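## Task

Get the cardboard box inside the bin marked F4 with no part of it sticking out past the bin's rim. The robot must not tip over or be left leaning, or the attempt fails. The box has to stay in the bin on its own; it does not count if the robot is what holds it there at the end.

## Robot and tools

Robot: a Hello Robot Stretch 4, about 1.6 m tall. It has one arm only: an omni-wheel base, a lift that slides up a mast, a telescoping arm reaching forward, a three-joint wrist (yaw, pitch, roll) and a two-finger gripper. The base rim lies within 0.23 m of the base origin. Loose objects may occasionally get nudged by something in the scene.

Frames: the base frame sits on the floor under the base centre, x ahead, y to the left, z up. hand_pose is reported in it, as a point between the open fingertips; with all wrist joints at 0 its axes line up with the base frame. The printed value can be somewhat off. The odometry frame is the base frame as it was when the scene began; base_odometry counts wheel rotation only, so slip shows up as travel. Heading runs -3.142 to 3.142, left positive.

execute_actions: argument actions is a list holding exactly one action (or none, which just reports state and images). Optional cameras: a list from head_camera, head_left_camera, head_right_camera, wrist_camera, all; omitted/null/["all"] gives all, [] gives none. An action may contain base, joints, or both, plus optional pace and contact_limits; alternatively it is {"end_of_arm": "enable_torque"} alone, which re-powers any wrist or gripper motor that shut off and holds it where it is.
- base: a single relative command measured from the base's last reported position. translate_m: drive straight by that many metres, forward positive, -2 to 2. strafe_m: slide sideways in metres, left positive, -2 to 2. rotate_rad: spin in place, counter-clockwise (left) positive, -3.2 to 3.2.
- joints: absolute targets keyed by name. lift_m 0 to 1.2 (height); arm_m 0 to 0.55 (extension); wrist_yaw_rad -1.134 to 4.276 (0 ahead, left positive, 3.14 stowed back, above 3.4 the arm may interfere); wrist_pitch_rad -1.117 to 4.259 (0 level, 1.57 pointing down); wrist_roll_rad -1.117 to 4.259 (0 fingers level, positive turns clockwise viewed from behind); gripper_m -0.038 to 0.141 (fingertip gap in metres; negative means fingers squeezing each other). Done tolerances: lift/arm ±0.004, yaw/roll ±0.02, pitch ±0.05, gripper ±0.004. Joint targets past their range get clipped and the result notes it; any other bad value or unknown key rejects the whole call.
- pace: "slow", "default", "fast", "max"; base speed 0.1/0.3/0.4/0.6 m/s and turn rate 1/2/3/4 rad/s respectively. With the lift above 0.2, base speed is further capped, down to 0.3 m/s and 1 rad/s at 1.2.
- contact_limits: only arm_m, 0 (gentlest) to 0.75 (firmest), default 0.5; the arm halts when pushing harder than that.
Motions in one action start together. A joint or base left out may still be driving toward an earlier target. One action runs 15 s at most. If a result reports a stop, the rest of the calls in that reply are skipped.

wait: seconds from 0 to 10; commands nothing, returns state and images.
zoom_image: camera plus region [x0, y0, x1, y1] in image pixels, top-left origin, up to 504x504; enlarges the latest full image of that camera.
finished_scene: scene number; ends that scene irreversibly once the last command has been held, and reports success plus the next task.

Cameras: head_camera (420x560) at the mast top looking forward and down; aim it by turning the base. head_left_camera and head_right_camera (fisheyes, 420x672) beside it look more steeply down and show the base and arm. wrist_camera (616x392) looks along the fingers, tips near the bottom of the frame. Calibration data (K, distortion, T_world_to_cam mapping base frame to camera) is supplied and slightly imprecise, more so for the wrist camera when the arm is extended.

A firm grip shows in gripper_m effort; the gripper reading alone does not prove a hold.

Gripping: command a gap smaller than the object; squeezing harder pulls it toward the wrist. If fingertips jam on a surface, raise the lift. To unfold at scene start, send lift_m 0.4 with wrist_yaw_rad 0 together.

Avoid: driving or turning with over 1 kg held and arm_m above 0.2 (tipping risk, worse at fast paces); long hard pushes or pulls, especially high up; pressing the gripper into things with base or arm moves; dropping, slamming or hitting objects; tilting the gripper up while rolled (self-collision). The robot keeps holding its last command while you think, so leave it in a safe state. Release the box so it rests fully inside the bin before ending the scene.

Each tool is called after ">>>" as name(argument=value, ...), one argument or row to a line, values as JSON.

## Session

>>> execute_actions(
  actions=[],
)

Scene clock: 0.00 s.
base_odometry: x=+0.000 y=+0.000 heading=+0.000 (m, m, rad; odometry frame)
turned_by_wheels: +0.000 (rad since the last result)
turned_by_imu: +0.000 (rad since the last result)
base_tilt: forward=-0.3 right=-0.3 (deg)
lidar_m: 1.01 0.99 1.12 1.34 1.31 0.87 0.69 0.67 0.74 1.64 1.55 1.31
base_status: not commanded
joint_positions: lift_m=+0.172 arm_m=+0.000 wrist_yaw_rad=+3.152 wrist_pitch_rad=-0.002 wrist_roll_rad=-0.006 gripper_m=+0.057
joint_status: not commanded
motor_effort: lift_m=+21 arm_m=-1 wrist_yaw_rad=+0 wrist_pitch_rad=-6 wrist_roll_rad=+0 gripper_m=-2 wheel_0=+0 wheel_1=+0 wheel_2=+0 (%)
hand_pose: x=-0.1183 y=+0.0845 z=+0.3511 quat_wxyz=(-0.005, +0.001, -0.003, +1.000) (m; base frame)
wrist_depth_mm: - 143 263 904 1008 1118 1229 / - 115 142 891 991 1098 1205 / - 112 140 891 976 1078 1205 / - 121 154 878 960 1060 1182 / 140 139 798 866 946 1042 1182 / 224 741 768 866 214 1042 1160 / 225 723 768 842 878 820 946
pictures: head_camera, head_left_camera, head_right_camera, wrist_camera
Images, in order (width x height): head_camera 420x560, head_left_camera 420x672, head_right_camera 420x672, wrist_camera 616x392.

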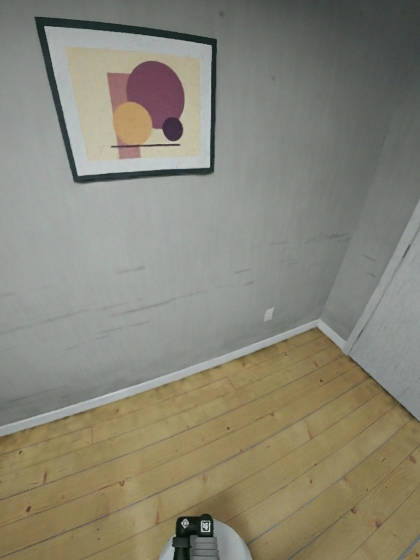

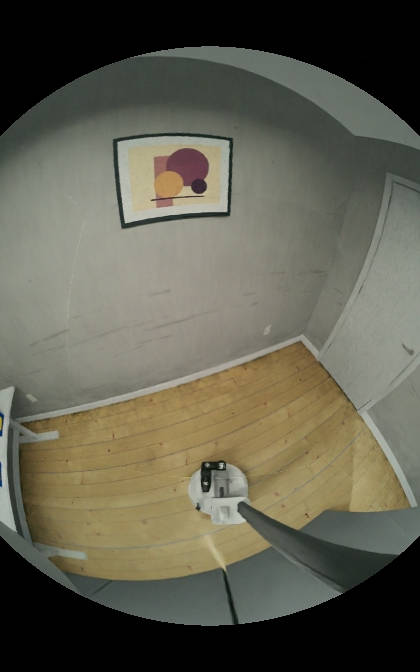

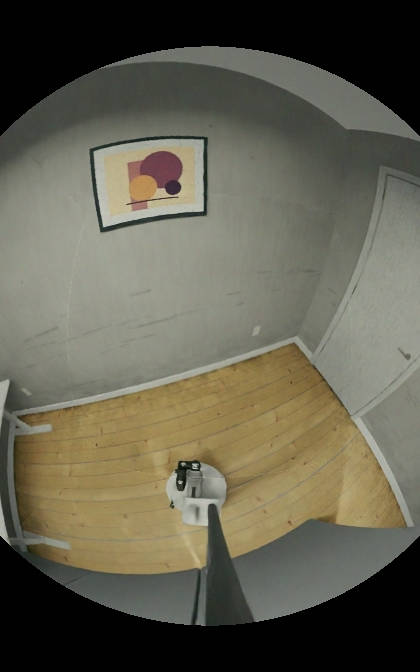

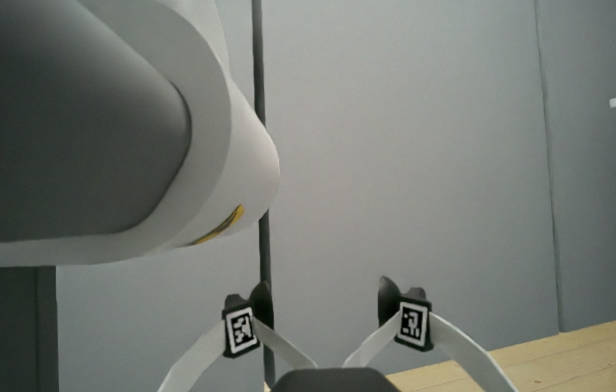

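>>> execute_actions(
  actions=[
    {"base":{"rotate_rad":1.85},"joints":{"lift_m":0.9,"wrist_yaw_rad":0}},
  ],
  cameras=["head_camera","head_left_camera"],
)

Scene clock: 3.83 s.
base_odometry: x=+0.000 y=+0.000 heading=+1.850 (m, m, rad; odometry frame)
turned_by_wheels: +1.850 (rad since the last result)
turned_by_imu: +1.832 (rad since the last result)
base_tilt: forward=-0.3 right=-0.4 (deg)
lidar_m: 1.30 1.13 0.73 0.67 0.69 0.88 1.59 1.61 1.09 0.98 1.00 1.28
base_status: done
joint_positions: lift_m=+0.900 arm_m=+0.000 wrist_yaw_rad=+0.000 wrist_pitch_rad=-0.002 wrist_roll_rad=-0.006 gripper_m=+0.057
joint_status: all done
motor_effort: lift_m=+23(23) arm_m=+0(0) wrist_yaw_rad=-1(9) wrist_pitch_rad=-9(7) wrist_roll_rad=-2(0) gripper_m=-4(4) wheel_0=+0(6) wheel_1=+1(7) wheel_2=+1(7) (%)
hand_pose: x=+0.4596 y=-0.0873 z=+1.0786 quat_wxyz=(+1.000, -0.003, -0.001, +0.000) (m; base frame)
wrist_depth_mm: 1576 1808 1863 1921 - 1537 1138 / 1397 1756 1863 1921 1983 1537 1118 / 1397 1808 1808 1863 1921 1576 1118 / 1366 1756 1863 1863 1863 1576 1138 / 1366 1756 1808 1863 1863 1618 1160 / 1336 1661 1499 1308 213 1366 1160 / 1160 1160 1042 1098 1118 1160 1182
pictures: head_camera, head_left_camera
Images, in order (width x height): head_camera 420x560, head_left_camera 420x672.

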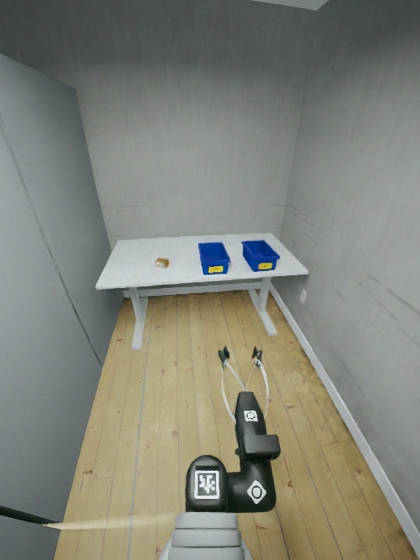

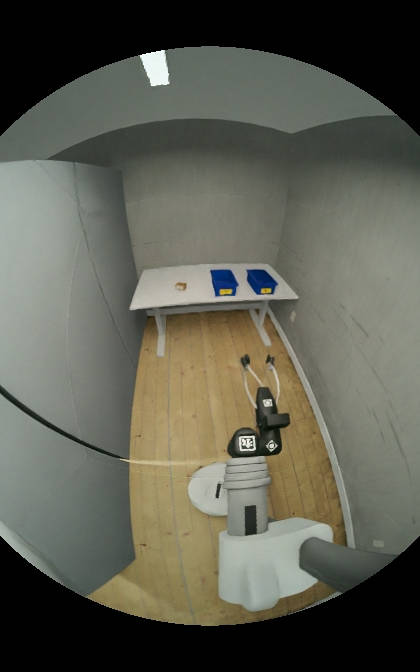

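>>> execute_actions(
  actions=[
    {"base":{"translate_m":0.8},"joints":{"wrist_pitch_rad":1.57,"gripper_m":0.14,"lift_m":1.05}},
  ],
  cameras=[],
)

>>> execute_actions(
  actions=[
    {"base":{"strafe_m":0.35},"joints":{"arm_m":0.4}},
  ],
  cameras=["head_camera","wrist_camera"],
)

Scene clock: 8.20 s.
base_odometry: x=-0.221 y=+0.769 heading=+1.850 (m, m, rad; odometry frame)
turned_by_wheels: +0.000 (rad since the last result)
turned_by_imu: -0.004 (rad since the last result)
base_tilt: forward=-0.2 right=-0.4 (deg)
lidar_m: 0.52 0.53 0.67 0.77 0.81 1.00 2.39 1.50 0.99 0.90 0.91 0.58
base_status: done
joint_positions: lift_m=+1.050 arm_m=+0.000 wrist_yaw_rad=+0.000 wrist_pitch_rad=+1.570 wrist_roll_rad=-0.006 gripper_m=+0.140
joint_status: all done
motor_effort: lift_m=+22(25) arm_m=+0(0) wrist_yaw_rad=-1(2) wrist_pitch_rad=+0(3) wrist_roll_rad=-2(1) gripper_m=-1(5) wheel_0=+0(5) wheel_1=+0(6) wheel_2=+0(9) (%)
hand_pose: x=+0.1713 y=-0.0874 z=+0.9396 quat_wxyz=(+0.707, -0.002, +0.707, +0.002) (m; base frame)
wrist_depth_mm: 1138 1182 1160 1182 1160 1160 1098 / 1182 1160 1160 1160 1160 1138 1118 / 1182 1160 1160 1160 1138 1138 1118 / 1160 1160 1160 1160 1138 1138 1118 / 1138 1138 1138 931 1138 1138 1118 / 1138 1160 931 904 1118 203 1118 / 1138 1138 1118 160 1118 1098 1098
pictures: none
No camera images: the call's "cameras" was empty. Leave "cameras" out to get every camera's image.

Scene clock: 10.70 s.
base_odometry: x=-0.557 y=+0.673 heading=+1.850 (m, m, rad; odometry frame)
turned_by_wheels: +0.000 (rad since the last result)
turned_by_imu: +0.001 (rad since the last result)
base_tilt: forward=-0.4 right=-0.3 (deg)
lidar_m: 0.48 0.48 0.47 0.44 0.43 0.57 1.20 2.09 1.37 1.24 0.83 0.52
base_status: done
joint_positions: lift_m=+1.050 arm_m=+0.399 wrist_yaw_rad=+0.000 wrist_pitch_rad=+1.570 wrist_roll_rad=-0.006 gripper_m=+0.140
joint_status: all done
motor_effort: lift_m=+22(22) arm_m=+7(7) wrist_yaw_rad=-1(0) wrist_pitch_rad=+0(1) wrist_roll_rad=-2(1) gripper_m=-1(0) wheel_0=-1(7) wheel_1=+0(6) wheel_2=-1(1) (%)
hand_pose: x=+0.5700 y=-0.0874 z=+0.9396 quat_wxyz=(+0.707, -0.002, +0.707, +0.002) (m; base frame)
wrist_depth_mm: 455 455 452 449 452 424 436 / 455 452 449 445 442 439 336 / 452 449 397 445 439 439 359 / 449 452 445 442 436 439 338 / 445 445 442 439 436 433 430 / 445 442 439 436 436 202 1098 / 445 960 1118 160 1098 1118 1098
pictures: head_camera, wrist_camera
camera_calibration (this result's frames):
wrist_camera: T_world_to_cam=[[-0.0471985, -0.998667, -0.0208833, -0.0282484], [-0.998012, 0.048021, -0.0408139, 0.675022], [0.0417624, 0.0189154, -0.998949, 1.14466], [0, 0, 0, 1]] pos_world=[0.624543, -0.0822777, 1.17042]
Images, in order (width x height): head_camera 420x560, wrist_camera 616x392.

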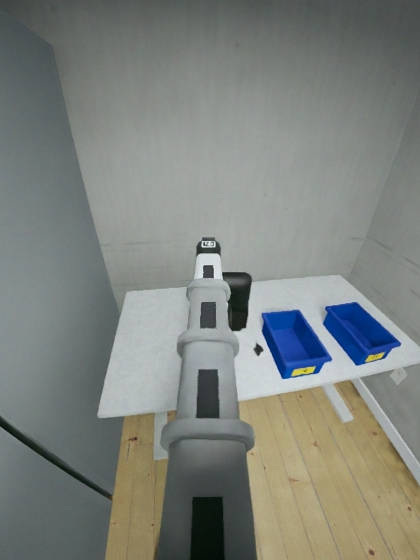

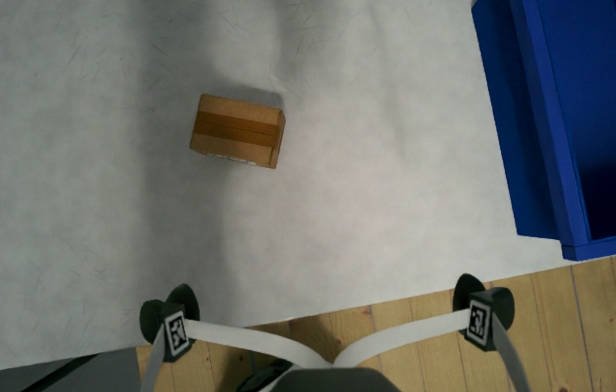

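>>> execute_actions(
  actions=[
    {"base":{"strafe_m":0.085},"joints":{"arm_m":0.54}},
  ],
  cameras=[],
)

>>> execute_actions(
  actions=[
    {"joints":{"lift_m":0.87}},
  ],
  cameras=["wrist_camera"],
)

>>> execute_actions(
  actions=[
    {"joints":{"gripper_m":0.05}},
  ],
  cameras=[],
)

>>> execute_actions(
  actions=[
    {"joints":{"lift_m":1.1}},
  ],
  cameras=["wrist_camera","head_camera"],
)

>>> zoom_image(
  camera="head_camera",
  region=[240,300,420,400],
)

Scene clock: 12.40 s.
base_odometry: x=-0.639 y=+0.649 heading=+1.850 (m, m, rad; odometry frame)
turned_by_wheels: +0.000 (rad since the last result)
turned_by_imu: +0.000 (rad since the last result)
base_tilt: forward=-0.2 right=-0.4 (deg)
lidar_m: 0.45 0.46 0.40 0.35 0.36 0.48 1.00 2.24 1.46 1.33 0.80 0.51
base_status: done
joint_positions: lift_m=+1.050 arm_m=+0.539 wrist_yaw_rad=+0.000 wrist_pitch_rad=+1.570 wrist_roll_rad=-0.006 gripper_m=+0.140
joint_status: all done
motor_effort: lift_m=+21(22) arm_m=+6(7) wrist_yaw_rad=-1(1) wrist_pitch_rad=-2(1) wrist_roll_rad=-2(2) gripper_m=-1(0) wheel_0=+0(8) wheel_1=-2(10) wheel_2=-1(0) (%)
hand_pose: x=+0.7100 y=-0.0874 z=+0.9396 quat_wxyz=(+0.707, -0.002, +0.707, +0.002) (m; base frame)
wrist_depth_mm: 455 455 452 452 449 442 439 / 452 452 449 449 445 442 439 / 452 449 445 442 442 439 430 / 449 445 445 442 439 433 433 / 445 445 439 389 436 433 430 / 442 442 439 436 433 203 427 / 439 439 436 160 427 430 427
pictures: none
No camera images: the call's "cameras" was empty. Leave "cameras" out to get every camera's image.

Scene clock: 14.23 s.
base_odometry: x=-0.639 y=+0.649 heading=+1.850 (m, m, rad; odometry frame)
turned_by_wheels: +0.000 (rad since the last result)
turned_by_imu: +0.000 (rad since the last result)
base_tilt: forward=-0.4 right=-0.4 (deg)
lidar_m: 0.47 0.47 0.39 0.34 0.36 0.47 0.98 2.22 1.45 1.32 0.79 0.53
base_status: not commanded
joint_positions: lift_m=+0.870 arm_m=+0.539 wrist_yaw_rad=+0.000 wrist_pitch_rad=+1.570 wrist_roll_rad=-0.006 gripper_m=+0.140
joint_status: all done
motor_effort: lift_m=+17(22) arm_m=+6(7) wrist_yaw_rad=+1(0) wrist_pitch_rad=+0(2) wrist_roll_rad=-2(0) gripper_m=+0(0) wheel_0=+0(0) wheel_1=-2(2) wheel_2=-1(1) (%)
hand_pose: x=+0.7100 y=-0.0874 z=+0.7600 quat_wxyz=(+0.707, -0.002, +0.707, +0.002) (m; base frame)
wrist_depth_mm: 274 272 271 268 268 265 263 / 272 270 267 266 264 264 262 / 271 268 266 265 264 262 260 / 268 267 265 263 262 260 259 / 267 265 264 213 259 258 257 / 265 264 215 211 211 203 256 / 265 263 259 160 256 255 255
pictures: wrist_camera
camera_calibration (this result's frames):
wrist_camera: T_world_to_cam=[[-0.0472718, -0.998664, -0.0208796, -0.0253454], [-0.998012, 0.0480926, -0.0407361, 0.807311], [0.0416858, 0.0189124, -0.998952, 0.959391], [0, 0, 0, 1]] pos_world=[0.764515, -0.0822816, 0.990742]
Images, in order (width x height): wrist_camera 616x392.

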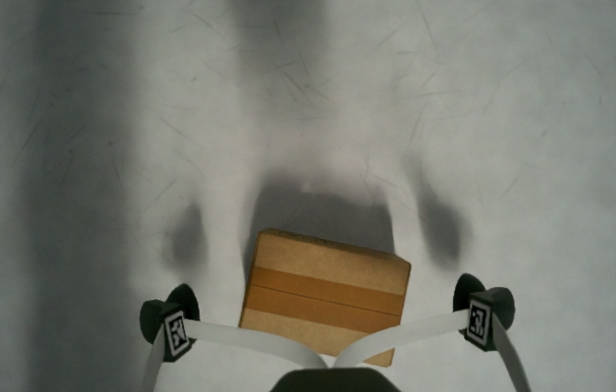

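Scene clock: 16.13 s.
base_odometry: x=-0.639 y=+0.649 heading=+1.850 (m, m, rad; odometry frame)
turned_by_wheels: +0.000 (rad since the last result)
turned_by_imu: +0.000 (rad since the last result)
base_tilt: forward=-0.2 right=-0.3 (deg)
lidar_m: 0.45 0.47 0.39 0.35 0.35 0.47 0.95 2.23 1.46 1.34 0.80 0.52
base_status: not commanded
joint_positions: lift_m=+0.870 arm_m=+0.539 wrist_yaw_rad=+0.000 wrist_pitch_rad=+1.570 wrist_roll_rad=-0.006 gripper_m=+0.051
joint_status: all done
motor_effort: lift_m=+18(18) arm_m=+6(6) wrist_yaw_rad=-1(1) wrist_pitch_rad=-1(1) wrist_roll_rad=-2(2) gripper_m=-26(28) wheel_0=+0(0) wheel_1=-2(2) wheel_2=-1(1) (%)
hand_pose: x=+0.7100 y=-0.0874 z=+0.7600 quat_wxyz=(+0.707, -0.002, +0.707, +0.002) (m; base frame)
wrist_depth_mm: 273 271 270 268 266 265 264 / 272 270 268 266 265 263 262 / 270 267 266 265 263 262 260 / 268 266 265 264 262 259 257 / 266 264 264 206 259 258 257 / 264 264 208 205 203 256 255 / 264 262 258 204 202 254 254
pictures: none
No camera images: the call's "cameras" was empty. Leave "cameras" out to get every camera's image.

Scene clock: 18.17 s.
base_odometry: x=-0.639 y=+0.649 heading=+1.850 (m, m, rad; odometry frame)
turned_by_wheels: +0.000 (rad since the last result)
turned_by_imu: +0.000 (rad since the last result)
base_tilt: forward=-0.2 right=-0.4 (deg)
lidar_m: 0.46 0.46 0.39 0.35 0.35 0.46 0.98 2.22 1.45 1.33 0.80 0.52
base_status: not commanded
joint_positions: lift_m=+1.100 arm_m=+0.539 wrist_yaw_rad=+0.000 wrist_pitch_rad=+1.570 wrist_roll_rad=-0.006 gripper_m=+0.051
joint_status: all done
motor_effort: lift_m=+24(24) arm_m=+6(6) wrist_yaw_rad=+0(1) wrist_pitch_rad=+0(1) wrist_roll_rad=-1(0) gripper_m=-25(26) wheel_0=+0(0) wheel_1=-2(2) wheel_2=-1(1) (%)
hand_pose: x=+0.7100 y=-0.0874 z=+0.9895 quat_wxyz=(+0.707, -0.002, +0.707, +0.002) (m; base frame)
wrist_depth_mm: 508 504 504 504 496 488 492 / 504 504 500 496 492 488 484 / 504 500 496 496 488 488 433 / 500 496 492 488 488 484 449 / 496 496 492 206 484 480 462 / 492 492 208 205 204 480 473 / 492 488 484 203 203 473 477
pictures: head_camera, wrist_camera
camera_calibration (this result's frames):
wrist_camera: T_world_to_cam=[[-0.0472719, -0.998664, -0.0208793, -0.0205538], [-0.998012, 0.0480926, -0.04073, 0.816656], [0.0416798, 0.0189124, -0.998952, 1.18865], [0, 0, 0, 1]] pos_world=[0.764519, -0.0822816, 1.22024]
Images, in order (width x height): head_camera 420x560, wrist_camera 616x392.

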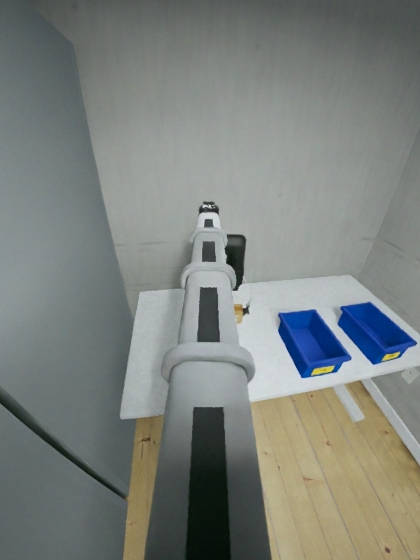

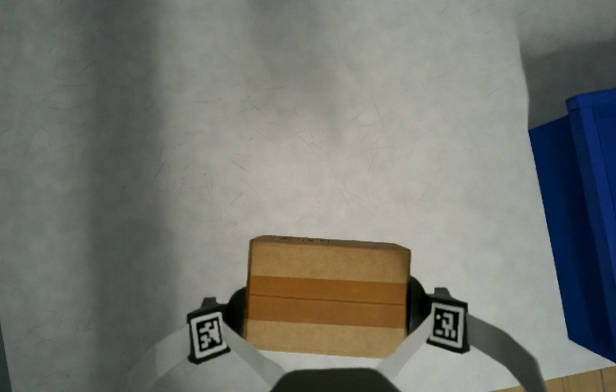

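Region (240, 300, 420, 400) of head_camera's 420x560 image, scaled by 2.800, with more detail than that image has.

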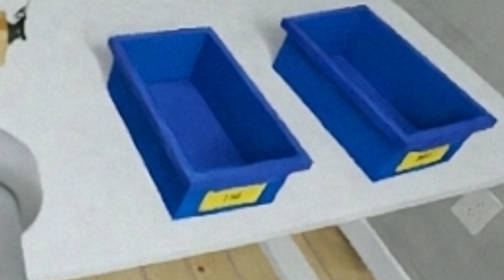

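Unreadable; move between and look.

>>> execute_actions(
  actions=[
    {"base":{"strafe_m":-0.37}},
  ],
  cameras=["wrist_camera","head_camera"],
)

>>> zoom_image(
  camera="head_camera",
  region=[200,320,380,420],
)

Scene clock: 21.13 s.
base_odometry: x=-0.283 y=+0.751 heading=+1.850 (m, m, rad; odometry frame)
turned_by_wheels: +0.000 (rad since the last result)
turned_by_imu: +0.000 (rad since the last result)
base_tilt: forward=-0.3 right=-0.4 (deg)
lidar_m: 0.50 0.52 0.67 0.71 0.71 0.93 2.39 1.63 1.07 0.96 0.92 0.55
base_status: done
joint_positions: lift_m=+1.100 arm_m=+0.539 wrist_yaw_rad=+0.000 wrist_pitch_rad=+1.570 wrist_roll_rad=-0.006 gripper_m=+0.051
joint_status: not commanded
motor_effort: lift_m=+22(24) arm_m=+7(6) wrist_yaw_rad=-1(1) wrist_pitch_rad=-1(0) wrist_roll_rad=+0(2) gripper_m=-28(26) wheel_0=-2(8) wheel_1=+3(7) wheel_2=+0(1) (%)
hand_pose: x=+0.7100 y=-0.0874 z=+0.9896 quat_wxyz=(+0.707, -0.002, +0.707, +0.002) (m; base frame)
wrist_depth_mm: 508 508 504 496 496 492 492 / 504 504 504 500 492 492 387 / 504 500 480 488 484 484 413 / 496 496 492 488 484 484 436 / 496 496 488 206 366 480 459 / 492 492 208 205 204 477 477 / 492 488 484 204 202 362 1160
pictures: head_camera, wrist_camera
camera_calibration (this result's frames):
wrist_camera: T_world_to_cam=[[-0.047274, -0.998664, -0.0208747, -0.0205557], [-0.998016, 0.0480927, -0.040633, 0.816544], [0.0415826, 0.0189124, -0.998956, 1.18883], [0, 0, 0, 1]] pos_world=[0.764518, -0.0822816, 1.22034]
Images, in order (width x height): head_camera 420x560, wrist_camera 616x392.

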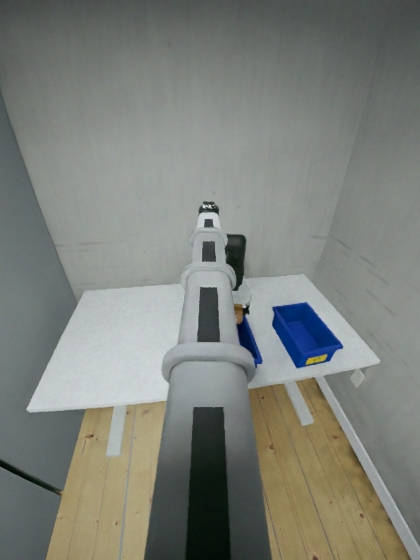

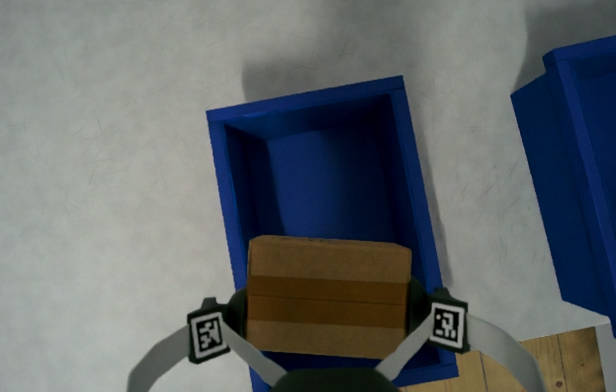

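Region (200, 320, 380, 420) of head_camera's 420x560 image, scaled by 2.800, with more detail than that image has.

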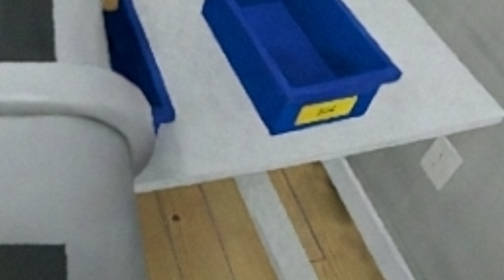

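>>> execute_actions(
  actions=[
    {"joints":{"arm_m":0,"wrist_pitch_rad":0.9}},
  ],
  cameras=["wrist_camera"],
)

Scene clock: 23.83 s.
base_odometry: x=-0.283 y=+0.751 heading=+1.850 (m, m, rad; odometry frame)
turned_by_wheels: +0.000 (rad since the last result)
turned_by_imu: +0.000 (rad since the last result)
base_tilt: forward=-0.3 right=-0.3 (deg)
lidar_m: 0.52 0.52 0.64 0.71 0.74 0.93 2.40 1.62 1.06 0.96 0.89 0.59
base_status: not commanded
joint_positions: lift_m=+1.100 arm_m=+0.001 wrist_yaw_rad=+0.000 wrist_pitch_rad=+0.902 wrist_roll_rad=-0.006 gripper_m=+0.051
joint_status: all done
motor_effort: lift_m=+22(22) arm_m=-6(4) wrist_yaw_rad=+0(1) wrist_pitch_rad=-8(9) wrist_roll_rad=-1(1) gripper_m=-25(25) wheel_0=-2(2) wheel_1=+3(3) wheel_2=+0(0) (%)
hand_pose: x=+0.3509 y=-0.0874 z=+1.0516 quat_wxyz=(+0.900, -0.003, +0.436, +0.001) (m; base frame)
wrist_depth_mm: 991 1008 1060 1060 1078 1098 1060 / 1008 976 960 946 931 778 891 / 854 842 831 768 768 741 691 / 741 732 715 699 683 654 627 / 654 647 634 206 609 640 1118 / 591 597 208 205 204 1229 1205 / 1160 1160 1138 204 202 1098 1138
pictures: wrist_camera
camera_calibration (this result's frames):
wrist_camera: T_world_to_cam=[[-0.024373, -0.998658, -0.0456933, -0.0181935], [-0.758589, 0.0482444, -0.64978, 1.01731], [0.651113, 0.0188253, -0.758747, 0.799247], [0, 0, 0, 1]] pos_world=[0.250878, -0.0822948, 1.26662]
Images, in order (width x height): wrist_camera 616x392.

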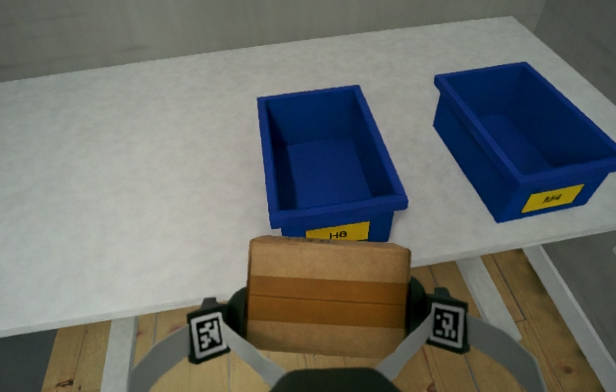

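Neither is F4 (H8, M4). Look elsewhere.

>>> execute_actions(
  actions=[
    {"base":{"rotate_rad":3.1}},
  ],
  cameras=["head_camera","head_left_camera"],
)

Scene clock: 27.60 s.
base_odometry: x=-0.283 y=+0.751 heading=-1.334 (m, m, rad; odometry frame)
turned_by_wheels: +3.100 (rad since the last result)
turned_by_imu: +3.070 (rad since the last result)
base_tilt: forward=-0.3 right=-0.3 (deg)
lidar_m: 2.36 1.75 1.08 0.96 0.98 0.59 0.52 0.54 0.62 0.71 0.73 0.88
base_status: done
joint_positions: lift_m=+1.100 arm_m=+0.001 wrist_yaw_rad=+0.000 wrist_pitch_rad=+0.902 wrist_roll_rad=-0.006 gripper_m=+0.051
joint_status: not commanded
motor_effort: lift_m=+21(22) arm_m=-6(6) wrist_yaw_rad=+0(1) wrist_pitch_rad=-8(9) wrist_roll_rad=-3(2) gripper_m=-26(27) wheel_0=+0(4) wheel_1=-2(5) wheel_2=-1(6) (%)
hand_pose: x=+0.3510 y=-0.0874 z=+1.0518 quat_wxyz=(+0.900, -0.003, +0.436, +0.001) (m; base frame)
wrist_depth_mm: 1921 - - - - 960 732 / - - - - - 1008 750 / 1863 1863 1863 1863 1708 1060 768 / 1661 1708 1618 1618 1576 1118 778 / 1499 1499 1464 206 1397 1138 831 / 1336 1336 208 204 204 1078 842 / 1205 1182 1160 204 203 1118 842
pictures: head_camera, head_left_camera
Images, in order (width x height): head_camera 420x560, head_left_camera 420x672.

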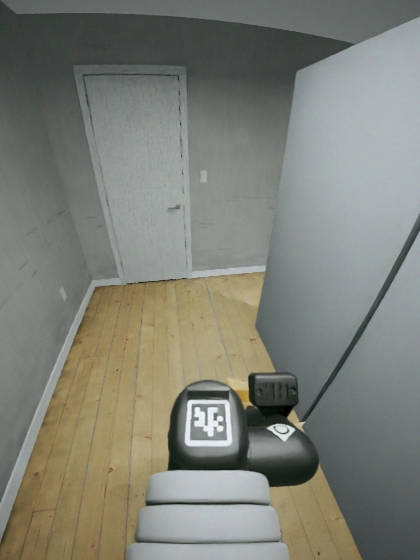

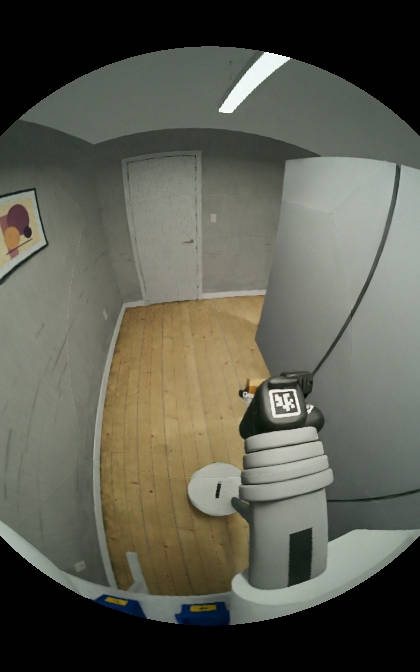

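>>> execute_actions(
  actions=[
    {"base":{"rotate_rad":0.17}},
  ],
  cameras=[],
)

>>> execute_actions(
  actions=[
    {"base":{"translate_m":1.85}},
  ],
  cameras=[],
)

>>> execute_actions(
  actions=[
    {"base":{"rotate_rad":-1.6}},
  ],
  cameras=["head_camera","head_left_camera"],
)

Scene clock: 28.77 s.
base_odometry: x=-0.283 y=+0.751 heading=-1.164 (m, m, rad; odometry frame)
turned_by_wheels: +0.170 (rad since the last result)
turned_by_imu: +0.168 (rad since the last result)
base_tilt: forward=-0.4 right=-0.3 (deg)
lidar_m: 2.36 1.38 1.01 0.97 0.77 0.54 0.52 0.54 0.74 0.71 0.75 1.01
base_status: done
joint_positions: lift_m=+1.100 arm_m=+0.001 wrist_yaw_rad=+0.000 wrist_pitch_rad=+0.902 wrist_roll_rad=-0.006 gripper_m=+0.051
joint_status: not commanded
motor_effort: lift_m=+21(21) arm_m=-6(6) wrist_yaw_rad=+0(1) wrist_pitch_rad=-7(6) wrist_roll_rad=-1(1) gripper_m=-27(28) wheel_0=-2(6) wheel_1=-2(7) wheel_2=+0(5) (%)
hand_pose: x=+0.3510 y=-0.0874 z=+1.0518 quat_wxyz=(+0.900, -0.003, +0.436, +0.001) (m; base frame)
wrist_depth_mm: 1537 - - - - - 946 / 1537 - - - - - 960 / 1464 1921 1863 1863 1808 1397 960 / 1499 1661 1661 1661 1618 1464 976 / 1430 1499 1430 206 1397 1366 976 / 1336 1308 208 204 203 1255 991 / 1229 1182 1160 204 202 1118 976
pictures: none
No camera images: the call's "cameras" was empty. Leave "cameras" out to get every camera's image.

Scene clock: 36.43 s.
base_odometry: x=+0.450 y=-0.948 heading=-1.164 (m, m, rad; odometry frame)
turned_by_wheels: +0.000 (rad since the last result)
turned_by_imu: -0.010 (rad since the last result)
base_tilt: forward=-0.2 right=-0.3 (deg)
lidar_m: 0.51 0.56 0.80 0.99 1.05 1.38 3.10 1.01 0.78 2.41 0.83 0.57
base_status: done
joint_positions: lift_m=+1.100 arm_m=+0.001 wrist_yaw_rad=+0.000 wrist_pitch_rad=+0.902 wrist_roll_rad=-0.006 gripper_m=+0.051
joint_status: not commanded
motor_effort: lift_m=+21(22) arm_m=-6(6) wrist_yaw_rad=-1(1) wrist_pitch_rad=-7(8) wrist_roll_rad=-1(2) gripper_m=-26(27) wheel_0=+0(4) wheel_1=-1(6) wheel_2=+1(9) (%)
hand_pose: x=+0.3510 y=-0.0874 z=+1.0517 quat_wxyz=(+0.900, -0.003, +0.436, +0.001) (m; base frame)
wrist_depth_mm: 320 322 327 329 319 353 355 / 359 364 366 370 370 399 402 / 410 415 421 424 427 459 462 / 480 488 477 469 500 539 544 / 574 580 585 206 539 654 661 / 715 723 208 204 204 750 854 / 917 904 991 204 202 1060 1078
pictures: none
No camera images: the call's "cameras" was empty. Leave "cameras" out to get every camera's image.

Scene clock: 38.97 s.
base_odometry: x=+0.450 y=-0.948 heading=-2.764 (m, m, rad; odometry frame)
turned_by_wheels: -1.600 (rad since the last result)
turned_by_imu: -1.584 (rad since the last result)
base_tilt: forward=-0.3 right=-0.4 (deg)
lidar_m: 1.20 0.87 0.56 0.51 0.58 0.79 1.00 1.04 1.34 2.35 1.03 0.79
base_status: done
joint_positions: lift_m=+1.100 arm_m=+0.001 wrist_yaw_rad=+0.000 wrist_pitch_rad=+0.902 wrist_roll_rad=-0.006 gripper_m=+0.051
joint_status: not commanded
motor_effort: lift_m=+22(21) arm_m=-6(6) wrist_yaw_rad=+1(1) wrist_pitch_rad=-7(7) wrist_roll_rad=-2(2) gripper_m=-25(26) wheel_0=+2(4) wheel_1=+0(3) wheel_2=+0(5) (%)
hand_pose: x=+0.3510 y=-0.0874 z=+1.0518 quat_wxyz=(+0.900, -0.003, +0.436, +0.001) (m; base frame)
wrist_depth_mm: 1078 1576 - - - 530 480 / 1042 1537 - - 1042 574 544 / 1025 1537 1808 1863 1078 647 627 / 1008 1464 1661 1618 1118 732 750 / 991 1397 1430 206 878 891 904 / 960 1281 208 204 204 1060 1160 / 976 1160 1160 204 202 1138 1138
pictures: head_camera, head_left_camera
Images, in order (width x height): head_camera 420x560, head_left_camera 420x672.

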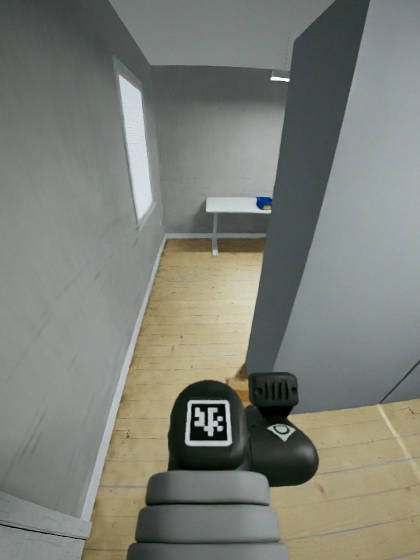

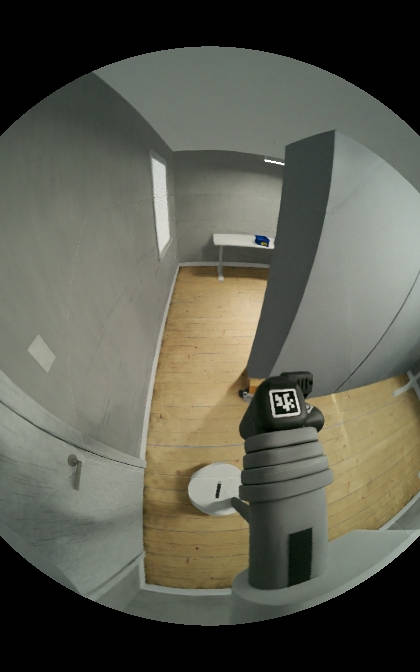

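>>> execute_actions(
  actions=[
    {"base":{"strafe_m":0.13}},
  ],
  cameras=[],
)

>>> execute_actions(
  actions=[
    {"base":{"translate_m":2.0},"joints":{"wrist_pitch_rad":0.5}},
  ],
  cameras=[],
)

>>> execute_actions(
  actions=[
    {"base":{"strafe_m":-0.9}},
  ],
  cameras=["head_camera","wrist_camera"],
)

Scene clock: 40.83 s.
base_odometry: x=+0.498 y=-1.069 heading=-2.764 (m, m, rad; odometry frame)
turned_by_wheels: +0.000 (rad since the last result)
turned_by_imu: +0.000 (rad since the last result)
base_tilt: forward=-0.2 right=-0.4 (deg)
lidar_m: 2.14 0.67 0.43 0.38 0.44 0.61 1.01 1.03 1.33 2.49 1.04 0.85
base_status: done
joint_positions: lift_m=+1.100 arm_m=+0.001 wrist_yaw_rad=+0.000 wrist_pitch_rad=+0.902 wrist_roll_rad=-0.006 gripper_m=+0.051
joint_status: not commanded
motor_effort: lift_m=+22(22) arm_m=-6(6) wrist_yaw_rad=+1(1) wrist_pitch_rad=-7(7) wrist_roll_rad=+0(1) gripper_m=-27(26) wheel_0=-1(9) wheel_1=-2(10) wheel_2=-1(1) (%)
hand_pose: x=+0.3510 y=-0.0874 z=+1.0518 quat_wxyz=(+0.900, -0.003, +0.436, +0.001) (m; base frame)
wrist_depth_mm: 878 1308 - - - 788 554 / 842 1281 - - - 809 574 / 831 1205 1863 1863 1808 831 640 / 820 1205 1618 1618 1576 854 741 / 809 1182 1464 206 1229 931 904 / 788 1138 208 205 204 1060 1160 / 788 991 1160 204 202 1118 1138
pictures: none
No camera images: the call's "cameras" was empty. Leave "cameras" out to get every camera's image.

Scene clock: 49.00 s.
base_odometry: x=-1.362 y=-1.806 heading=-2.764 (m, m, rad; odometry frame)
turned_by_wheels: +0.000 (rad since the last result)
turned_by_imu: -0.011 (rad since the last result)
base_tilt: forward=-0.3 right=-0.5 (deg)
lidar_m: 0.96 0.79 0.55 0.53 0.56 0.76 1.81 0.90 1.10 2.40 1.43 1.02
base_status: done
joint_positions: lift_m=+1.100 arm_m=+0.001 wrist_yaw_rad=+0.000 wrist_pitch_rad=+0.503 wrist_roll_rad=-0.006 gripper_m=+0.051
joint_status: all done
motor_effort: lift_m=+21(21) arm_m=-6(6) wrist_yaw_rad=+1(1) wrist_pitch_rad=-9(13) wrist_roll_rad=-1(3) gripper_m=-28(24) wheel_0=+0(4) wheel_1=+1(5) wheel_2=+2(8) (%)
hand_pose: x=+0.4249 y=-0.0874 z=+1.1390 quat_wxyz=(+0.969, -0.003, +0.249, +0.001) (m; base frame)
wrist_depth_mm: 1078 1308 1336 1336 1336 1366 1366 / 1042 1366 1397 1430 1430 1464 1499 / 1008 1430 1499 1537 1537 1537 1537 / 991 1499 1618 1618 1229 1205 1078 / 991 1464 1708 206 917 960 960 / 960 1430 208 204 203 1661 1661 / 976 1205 1430 203 202 1336 1430
pictures: none
No camera images: the call's "cameras" was empty. Leave "cameras" out to get every camera's image.

Scene clock: 53.33 s.
base_odometry: x=-1.693 y=-0.970 heading=-2.764 (m, m, rad; odometry frame)
turned_by_wheels: +0.000 (rad since the last result)
turned_by_imu: -0.004 (rad since the last result)
base_tilt: forward=-0.4 right=-0.4 (deg)
lidar_m: 0.99 1.03 1.49 1.42 1.48 0.81 0.75 0.78 1.02 1.48 1.51 1.03
base_status: done
joint_positions: lift_m=+1.100 arm_m=+0.001 wrist_yaw_rad=+0.000 wrist_pitch_rad=+0.503 wrist_roll_rad=-0.006 gripper_m=+0.051
joint_status: not commanded
motor_effort: lift_m=+22(21) arm_m=-6(6) wrist_yaw_rad=-1(0) wrist_pitch_rad=-10(10) wrist_roll_rad=+0(2) gripper_m=-25(25) wheel_0=+0(7) wheel_1=+0(7) wheel_2=+0(1) (%)
hand_pose: x=+0.4249 y=-0.0874 z=+1.1390 quat_wxyz=(+0.969, -0.003, +0.249, +0.001) (m; base frame)
wrist_depth_mm: 1336 1366 1397 1366 1430 1397 1430 / 1430 1430 1430 1499 1499 1537 1499 / 1499 1537 1576 1537 1576 1576 1618 / 1576 1336 1308 1182 1138 1182 1756 / 1025 1008 960 206 931 960 1921 / 1756 1661 208 204 203 1661 1708 / 1537 1430 1430 204 203 1366 1430
pictures: head_camera, wrist_camera
camera_calibration (this result's frames):
wrist_camera: T_world_to_cam=[[-0.00456803, -0.998661, -0.0515274, -0.0141433], [-0.446265, 0.0481481, -0.893605, 1.27521], [0.894889, 0.0189129, -0.445888, 0.357498], [0, 0, 0, 1]] pos_world=[0.249095, -0.0822845, 1.29821]
Images, in order (width x height): head_camera 420x560, wrist_camera 616x392.

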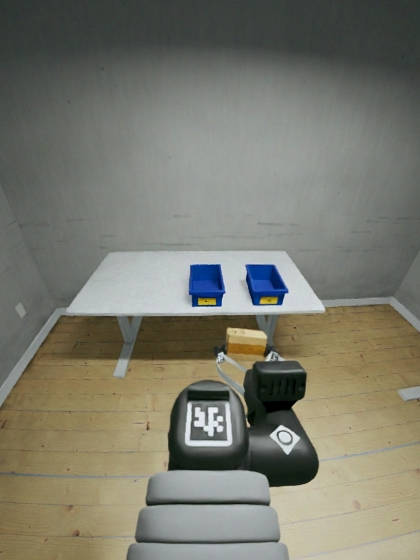

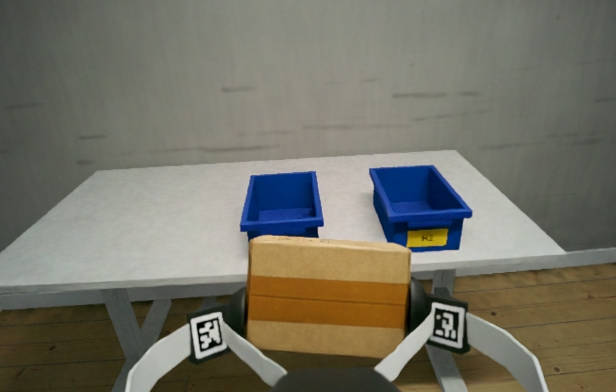

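>>> execute_actions(
  actions=[
    {"base":{"strafe_m":0.1},"joints":{"wrist_pitch_rad":0.75}},
  ],
  cameras=["wrist_camera"],
)

>>> zoom_image(
  camera="wrist_camera",
  region=[240,60,540,220],
)

Scene clock: 54.93 s.
base_odometry: x=-1.657 y=-1.063 heading=-2.764 (m, m, rad; odometry frame)
turned_by_wheels: +0.000 (rad since the last result)
turned_by_imu: +0.000 (rad since the last result)
base_tilt: forward=-0.3 right=-0.3 (deg)
lidar_m: 0.97 1.01 1.40 1.32 1.39 0.81 0.76 0.78 1.04 1.59 1.62 1.03
base_status: done
joint_positions: lift_m=+1.100 arm_m=+0.001 wrist_yaw_rad=+0.000 wrist_pitch_rad=+0.752 wrist_roll_rad=-0.006 gripper_m=+0.051
joint_status: all done
motor_effort: lift_m=+21(21) arm_m=-6(6) wrist_yaw_rad=+0(1) wrist_pitch_rad=-6(10) wrist_roll_rad=-2(0) gripper_m=-29(27) wheel_0=-1(10) wheel_1=+0(8) wheel_2=+0(1) (%)
hand_pose: x=+0.3827 y=-0.0874 z=+1.0810 quat_wxyz=(+0.930, -0.003, +0.367, +0.001) (m; base frame)
wrist_depth_mm: 1366 1397 1430 1464 1430 1430 1499 / 1464 1336 1308 1118 1138 1098 1618 / 1098 1060 1025 931 946 931 1025 / 1863 1430 1863 1808 1808 1808 1756 / 1708 1618 1618 206 1537 1576 1576 / 1464 1464 208 204 204 1366 1336 / 1281 1255 1229 204 202 1182 1229
pictures: wrist_camera
camera_calibration (this result's frames):
wrist_camera: T_world_to_cam=[[-0.0171645, -0.998661, -0.048809, -0.0154497], [-0.652838, 0.048168, -0.755964, 1.13484], [0.757303, 0.0188887, -0.652791, 0.645628], [0, 0, 0, 1]] pos_world=[0.251665, -0.082287, 1.2786]
Images, in order (width x height): wrist_camera 616x392.

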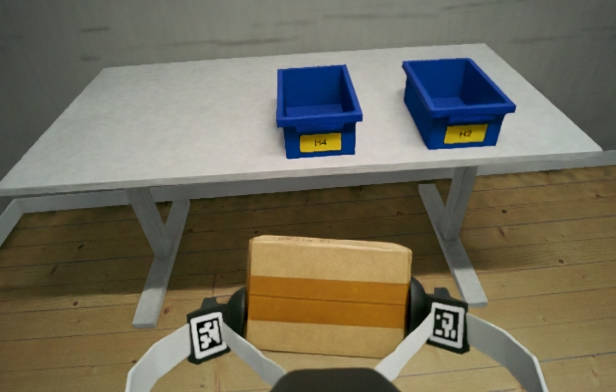

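Region (240, 60, 540, 220) of wrist_camera's 616x392 image, scaled by 1.680; it fills the top 269 rows of this view, and the rest is white.

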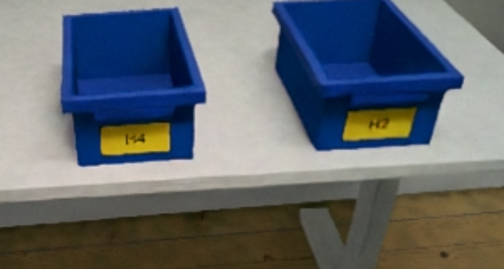

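H4, H2. Another table on the right.

>>> execute_actions(
  actions=[
    {"base":{"rotate_rad":-1.57}},
  ],
  cameras=[],
)

>>> execute_actions(
  actions=[
    {"base":{"translate_m":0.6}},
  ],
  cameras=["wrist_camera","head_camera"],
)

Scene clock: 57.57 s.
base_odometry: x=-1.657 y=-1.063 heading=+1.950 (m, m, rad; odometry frame)
turned_by_wheels: -1.570 (rad since the last result)
turned_by_imu: -1.554 (rad since the last result)
base_tilt: forward=-0.2 right=-0.4 (deg)
lidar_m: 1.58 1.64 1.03 0.96 1.03 1.39 1.34 1.39 0.81 0.73 0.78 1.05
base_status: done
joint_positions: lift_m=+1.100 arm_m=+0.001 wrist_yaw_rad=+0.000 wrist_pitch_rad=+0.753 wrist_roll_rad=-0.006 gripper_m=+0.051
joint_status: not commanded
motor_effort: lift_m=+21(21) arm_m=-6(6) wrist_yaw_rad=+0(0) wrist_pitch_rad=-7(8) wrist_roll_rad=-2(1) gripper_m=-26(24) wheel_0=+1(7) wheel_1=+2(6) wheel_2=+1(5) (%)
hand_pose: x=+0.3827 y=-0.0874 z=+1.0810 quat_wxyz=(+0.930, -0.003, +0.367, +0.001) (m; base frame)
wrist_depth_mm: 1336 1618 - - - 1921 1118 / - - - - - 1366 1255 / - - - - - 1397 1255 / - - 1921 1863 1863 1576 1060 / 1708 1661 1661 206 1576 1537 1366 / 1430 1464 208 205 204 1336 1255 / 1308 1255 1205 204 202 1182 1160
pictures: none
No camera images: the call's "cameras" was empty. Leave "cameras" out to get every camera's image.

Scene clock: 61.03 s.
base_odometry: x=-1.879 y=-0.505 heading=+1.950 (m, m, rad; odometry frame)
turned_by_wheels: +0.000 (rad since the last result)
turned_by_imu: -0.003 (rad since the last result)
base_tilt: forward=-0.3 right=-0.4 (deg)
lidar_m: 0.98 1.03 1.92 1.00 1.04 1.42 1.95 1.13 0.76 0.72 0.75 0.98
base_status: done
joint_positions: lift_m=+1.100 arm_m=+0.001 wrist_yaw_rad=+0.000 wrist_pitch_rad=+0.753 wrist_roll_rad=-0.006 gripper_m=+0.051
joint_status: not commanded
motor_effort: lift_m=+21(21) arm_m=-6(6) wrist_yaw_rad=-1(1) wrist_pitch_rad=-9(7) wrist_roll_rad=-1(2) gripper_m=-25(26) wheel_0=+0(6) wheel_1=+1(8) wheel_2=+1(8) (%)
hand_pose: x=+0.3827 y=-0.0874 z=+1.0809 quat_wxyz=(+0.930, -0.003, +0.368, +0.001) (m; base frame)
wrist_depth_mm: 1138 1042 778 946 798 1025 946 / 820 842 809 842 1229 1537 1430 / 1618 1708 1708 1366 1756 1397 1281 / 1808 1863 1808 1756 1756 1708 931 / 1708 1618 1661 206 1537 1537 946 / 1464 1430 208 204 204 1182 1060 / 1308 1255 1229 204 203 1160 1138
pictures: head_camera, wrist_camera
camera_calibration (this result's frames):
wrist_camera: T_world_to_cam=[[-0.0171669, -0.998661, -0.0488, -0.0154601], [-0.653101, 0.0481562, -0.755738, 1.13461], [0.757076, 0.0188977, -0.653053, 0.64601], [0, 0, 0, 1]] pos_world=[0.251669, -0.0822858, 1.27859]
Images, in order (width x height): head_camera 420x560, wrist_camera 616x392.

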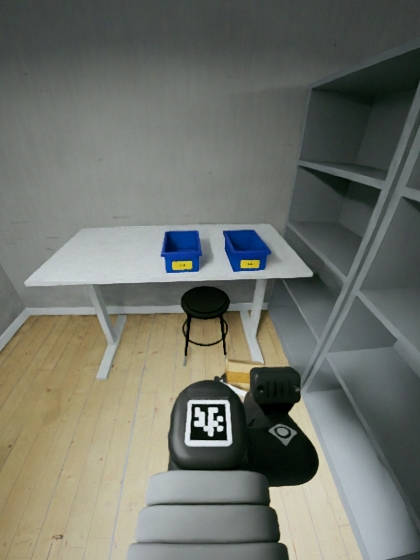

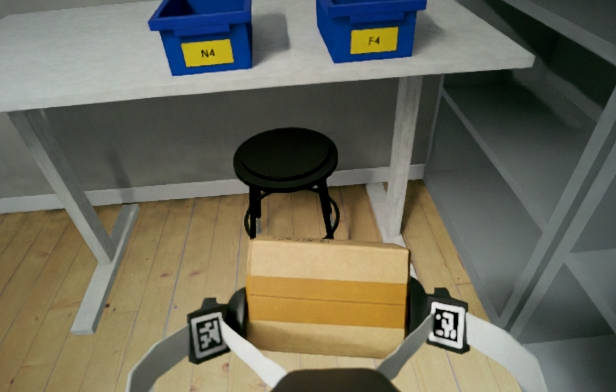

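>>> execute_actions(
  actions=[
    {"base":{"strafe_m":-0.11},"joints":{"lift_m":1.2}},
  ],
  cameras=[],
)

>>> execute_actions(
  actions=[
    {"base":{"translate_m":0.5},"joints":{"arm_m":0.54}},
  ],
  cameras=[],
)

>>> execute_actions(
  actions=[
    {"joints":{"wrist_pitch_rad":1.57}},
  ],
  cameras=["wrist_camera","head_right_camera"],
)

Scene clock: 62.77 s.
base_odometry: x=-1.776 y=-0.465 heading=+1.950 (m, m, rad; odometry frame)
turned_by_wheels: +0.000 (rad since the last result)
turned_by_imu: +0.000 (rad since the last result)
base_tilt: forward=-0.3 right=-0.5 (deg)
lidar_m: 1.00 1.02 1.37 1.12 1.16 1.58 1.94 0.96 0.65 0.61 0.63 0.84
base_status: done
joint_positions: lift_m=+1.199 arm_m=+0.001 wrist_yaw_rad=+0.000 wrist_pitch_rad=+0.753 wrist_roll_rad=-0.006 gripper_m=+0.051
joint_status: all done
joint sent to its limit — the command would take lift_m past its upper limit, so that joint was sent only as far as its limit.
motor_effort: lift_m=+24(25) arm_m=-6(7) wrist_yaw_rad=+0(1) wrist_pitch_rad=-9(8) wrist_roll_rad=-2(1) gripper_m=-26(25) wheel_0=+0(8) wheel_1=+0(7) wheel_2=+0(0) (%)
hand_pose: x=+0.3827 y=-0.0874 z=+1.1797 quat_wxyz=(+0.930, -0.003, +0.368, +0.001) (m; base frame)
wrist_depth_mm: 1366 1366 1336 1060 1366 1182 1078 / 1060 917 931 866 946 1537 778 / 904 1708 1708 1756 1756 1464 750 / 1808 1921 1576 1921 1863 1255 820 / 1756 1808 1708 206 1576 1537 917 / 1576 1576 208 204 203 1060 917 / 1397 1336 1281 204 203 1182 820
pictures: none
No camera images: the call's "cameras" was empty. Leave "cameras" out to get every camera's image.

Scene clock: 65.93 s.
base_odometry: x=-1.961 y=+0.000 heading=+1.950 (m, m, rad; odometry frame)
turned_by_wheels: +0.000 (rad since the last result)
turned_by_imu: -0.002 (rad since the last result)
base_tilt: forward=-0.3 right=-0.3 (deg)
lidar_m: 0.51 0.50 0.69 1.22 1.18 1.58 2.45 0.90 0.63 0.57 0.59 0.56
base_status: done
joint_positions: lift_m=+1.199 arm_m=+0.539 wrist_yaw_rad=+0.000 wrist_pitch_rad=+0.752 wrist_roll_rad=-0.006 gripper_m=+0.051
joint_status: all done
motor_effort: lift_m=+23(24) arm_m=+6(8) wrist_yaw_rad=-2(4) wrist_pitch_rad=-7(7) wrist_roll_rad=-2(0) gripper_m=-29(25) wheel_0=+1(6) wheel_1=+0(3) wheel_2=+0(8) (%)
hand_pose: x=+0.9204 y=-0.0874 z=+1.1798 quat_wxyz=(+0.930, -0.003, +0.367, +0.001) (m; base frame)
wrist_depth_mm: 477 484 492 504 512 517 521 / 525 535 539 554 564 569 580 / 580 591 603 615 627 640 634 / 634 640 640 640 627 627 691 / 569 564 554 206 521 530 732 / 492 492 208 204 203 462 459 / 436 424 410 204 202 394 407
pictures: none
No camera images: the call's "cameras" was empty. Leave "cameras" out to get every camera's image.

Scene clock: 66.93 s.
base_odometry: x=-1.961 y=+0.000 heading=+1.950 (m, m, rad; odometry frame)
turned_by_wheels: +0.000 (rad since the last result)
turned_by_imu: +0.000 (rad since the last result)
base_tilt: forward=-0.4 right=-0.4 (deg)
lidar_m: 0.50 0.53 0.69 1.22 1.17 1.62 2.45 0.91 0.61 0.58 0.60 0.55
base_status: not commanded
joint_positions: lift_m=+1.199 arm_m=+0.539 wrist_yaw_rad=+0.000 wrist_pitch_rad=+1.570 wrist_roll_rad=-0.006 gripper_m=+0.051
joint_status: all done
motor_effort: lift_m=+23(23) arm_m=+6(6) wrist_yaw_rad=+0(1) wrist_pitch_rad=+0(6) wrist_roll_rad=-1(2) gripper_m=-27(25) wheel_0=+1(1) wheel_1=+0(1) wheel_2=+0(0) (%)
hand_pose: x=+0.7101 y=-0.0874 z=+1.0885 quat_wxyz=(+0.708, -0.002, +0.707, +0.002) (m; base frame)
wrist_depth_mm: 373 373 373 368 366 364 362 / 373 370 255 255 260 359 359 / 370 368 320 359 357 355 357 / 368 366 340 357 355 355 353 / 359 362 281 206 290 271 351 / 351 362 208 204 204 236 349 / 345 359 239 204 203 234 347
pictures: head_right_camera, wrist_camera
camera_calibration (this result's frames):
wrist_camera: T_world_to_cam=[[-0.047382, -0.998658, -0.0208951, -0.0183848], [-0.997993, 0.0482096, -0.0410645, 0.821179], [0.0420167, 0.0189075, -0.998938, 1.28728], [0, 0, 0, 1]] pos_world=[0.764572, -0.082288, 1.31925]
Images, in order (width x height): head_right_camera 420x672, wrist_camera 616x392.

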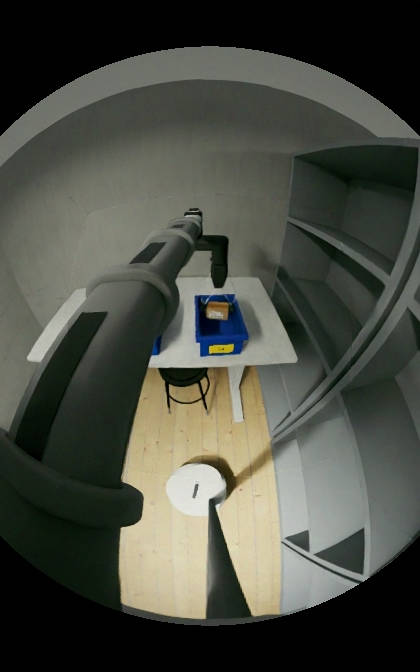

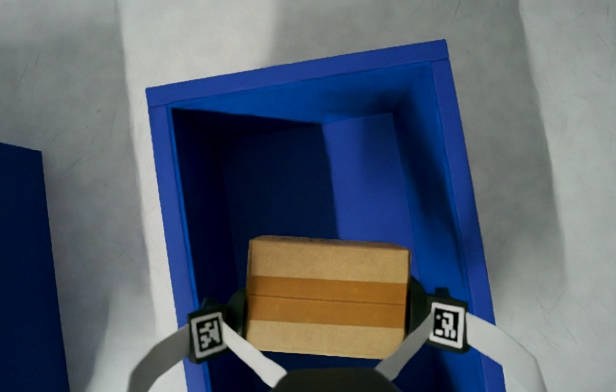

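Good; lower 0.08 and release.

>>> execute_actions(
  actions=[
    {"joints":{"lift_m":1.12}},
  ],
  cameras=[],
)

>>> execute_actions(
  actions=[
    {"joints":{"gripper_m":0.1}},
  ],
  cameras=[],
)

>>> execute_actions(
  actions=[
    {"joints":{"lift_m":1.2}},
  ],
  cameras=["wrist_camera"],
)

>>> finished_scene(
  scene=1,
)

Scene clock: 68.40 s.
base_odometry: x=-1.961 y=+0.000 heading=+1.950 (m, m, rad; odometry frame)
turned_by_wheels: +0.000 (rad since the last result)
turned_by_imu: +0.000 (rad since the last result)
base_tilt: forward=-0.4 right=-0.5 (deg)
lidar_m: 0.50 0.53 0.68 1.22 1.17 1.60 2.44 0.90 0.63 0.57 0.60 0.55
base_status: not commanded
joint_positions: lift_m=+1.120 arm_m=+0.539 wrist_yaw_rad=+0.000 wrist_pitch_rad=+1.570 wrist_roll_rad=-0.006 gripper_m=+0.051
joint_status: all done
motor_effort: lift_m=+18(22) arm_m=+6(6) wrist_yaw_rad=+0(0) wrist_pitch_rad=+0(1) wrist_roll_rad=-1(2) gripper_m=-26(28) wheel_0=+1(2) wheel_1=+0(0) wheel_2=+0(0) (%)
hand_pose: x=+0.7100 y=-0.0874 z=+1.0099 quat_wxyz=(+0.707, -0.002, +0.707, +0.002) (m; base frame)
wrist_depth_mm: 293 169 168 170 183 170 283 / 291 181 221 245 260 172 282 / 290 185 283 282 279 181 279 / 289 176 281 279 278 191 277 / 286 176 278 206 274 201 160 / 285 171 208 205 204 182 159 / 283 163 205 204 203 193 158
pictures: none
No camera images: the call's "cameras" was empty. Leave "cameras" out to get every camera's image.

Scene clock: 69.73 s.
base_odometry: x=-1.961 y=+0.000 heading=+1.950 (m, m, rad; odometry frame)
turned_by_wheels: +0.000 (rad since the last result)
turned_by_imu: +0.000 (rad since the last result)
base_tilt: forward=-0.2 right=-0.4 (deg)
lidar_m: 0.51 0.52 0.70 1.23 1.18 1.60 2.43 0.89 0.63 0.57 0.59 0.55
base_status: not commanded
joint_positions: lift_m=+1.120 arm_m=+0.539 wrist_yaw_rad=+0.000 wrist_pitch_rad=+1.570 wrist_roll_rad=-0.006 gripper_m=+0.100
joint_status: all done
motor_effort: lift_m=+18(18) arm_m=+7(6) wrist_yaw_rad=+0(3) wrist_pitch_rad=-1(0) wrist_roll_rad=-1(1) gripper_m=+0(26) wheel_0=+1(1) wheel_1=+0(1) wheel_2=+0(0) (%)
hand_pose: x=+0.7101 y=-0.0874 z=+1.0099 quat_wxyz=(+0.707, -0.002, +0.707, +0.002) (m; base frame)
wrist_depth_mm: 294 169 168 171 184 170 283 / 291 185 221 245 253 174 282 / 290 191 283 282 281 174 281 / 289 182 282 279 279 183 278 / 286 174 278 229 276 193 218 / 285 174 217 229 227 187 159 / 282 163 246 227 273 181 158
pictures: none
No camera images: the call's "cameras" was empty. Leave "cameras" out to get every camera's image.

Scene clock: 71.03 s.
base_odometry: x=-1.961 y=+0.000 heading=+1.950 (m, m, rad; odometry frame)
turned_by_wheels: +0.000 (rad since the last result)
turned_by_imu: +0.000 (rad since the last result)
base_tilt: forward=-0.4 right=-0.3 (deg)
lidar_m: 0.51 0.53 0.70 1.22 1.15 1.60 2.44 0.90 0.62 0.58 0.60 0.55
base_status: not commanded
joint_positions: lift_m=+1.199 arm_m=+0.539 wrist_yaw_rad=+0.000 wrist_pitch_rad=+1.570 wrist_roll_rad=-0.006 gripper_m=+0.100
joint_status: all done
joint sent to its limit — the command would take lift_m past its upper limit, so that joint was sent only as far as its limit.
motor_effort: lift_m=+23(25) arm_m=+6(6) wrist_yaw_rad=+2(1) wrist_pitch_rad=+0(0) wrist_roll_rad=-1(1) gripper_m=-2(2) wheel_0=+2(1) wheel_1=+0(0) wheel_2=+0(0) (%)
hand_pose: x=+0.7101 y=-0.0874 z=+1.0884 quat_wxyz=(+0.707, -0.002, +0.707, +0.002) (m; base frame)
wrist_depth_mm: 375 373 370 366 366 364 362 / 373 370 252 255 253 362 359 / 370 368 325 357 349 359 357 / 368 366 351 357 355 355 355 / 362 362 315 307 353 353 351 / 351 362 218 310 353 236 351 / 345 359 248 351 338 236 347
pictures: wrist_camera
camera_calibration (this result's frames):
wrist_camera: T_world_to_cam=[[-0.0473688, -0.998659, -0.0208837, -0.01841], [-0.998004, 0.0481914, -0.0408233, 0.820859], [0.041775, 0.0189083, -0.998948, 1.28744], [0, 0, 0, 1]] pos_world=[0.764566, -0.082287, 1.31921]
Images, in order (width x height): wrist_camera 616x392.

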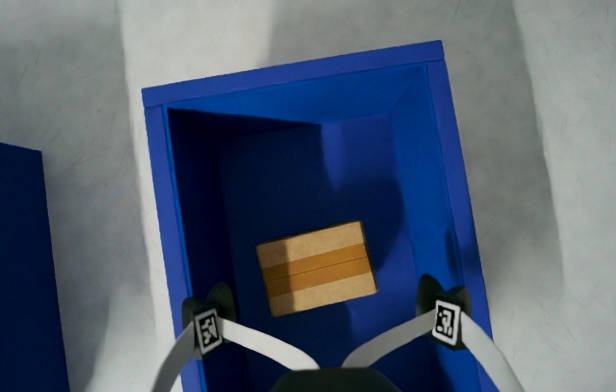

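The scene is finished: the task was done.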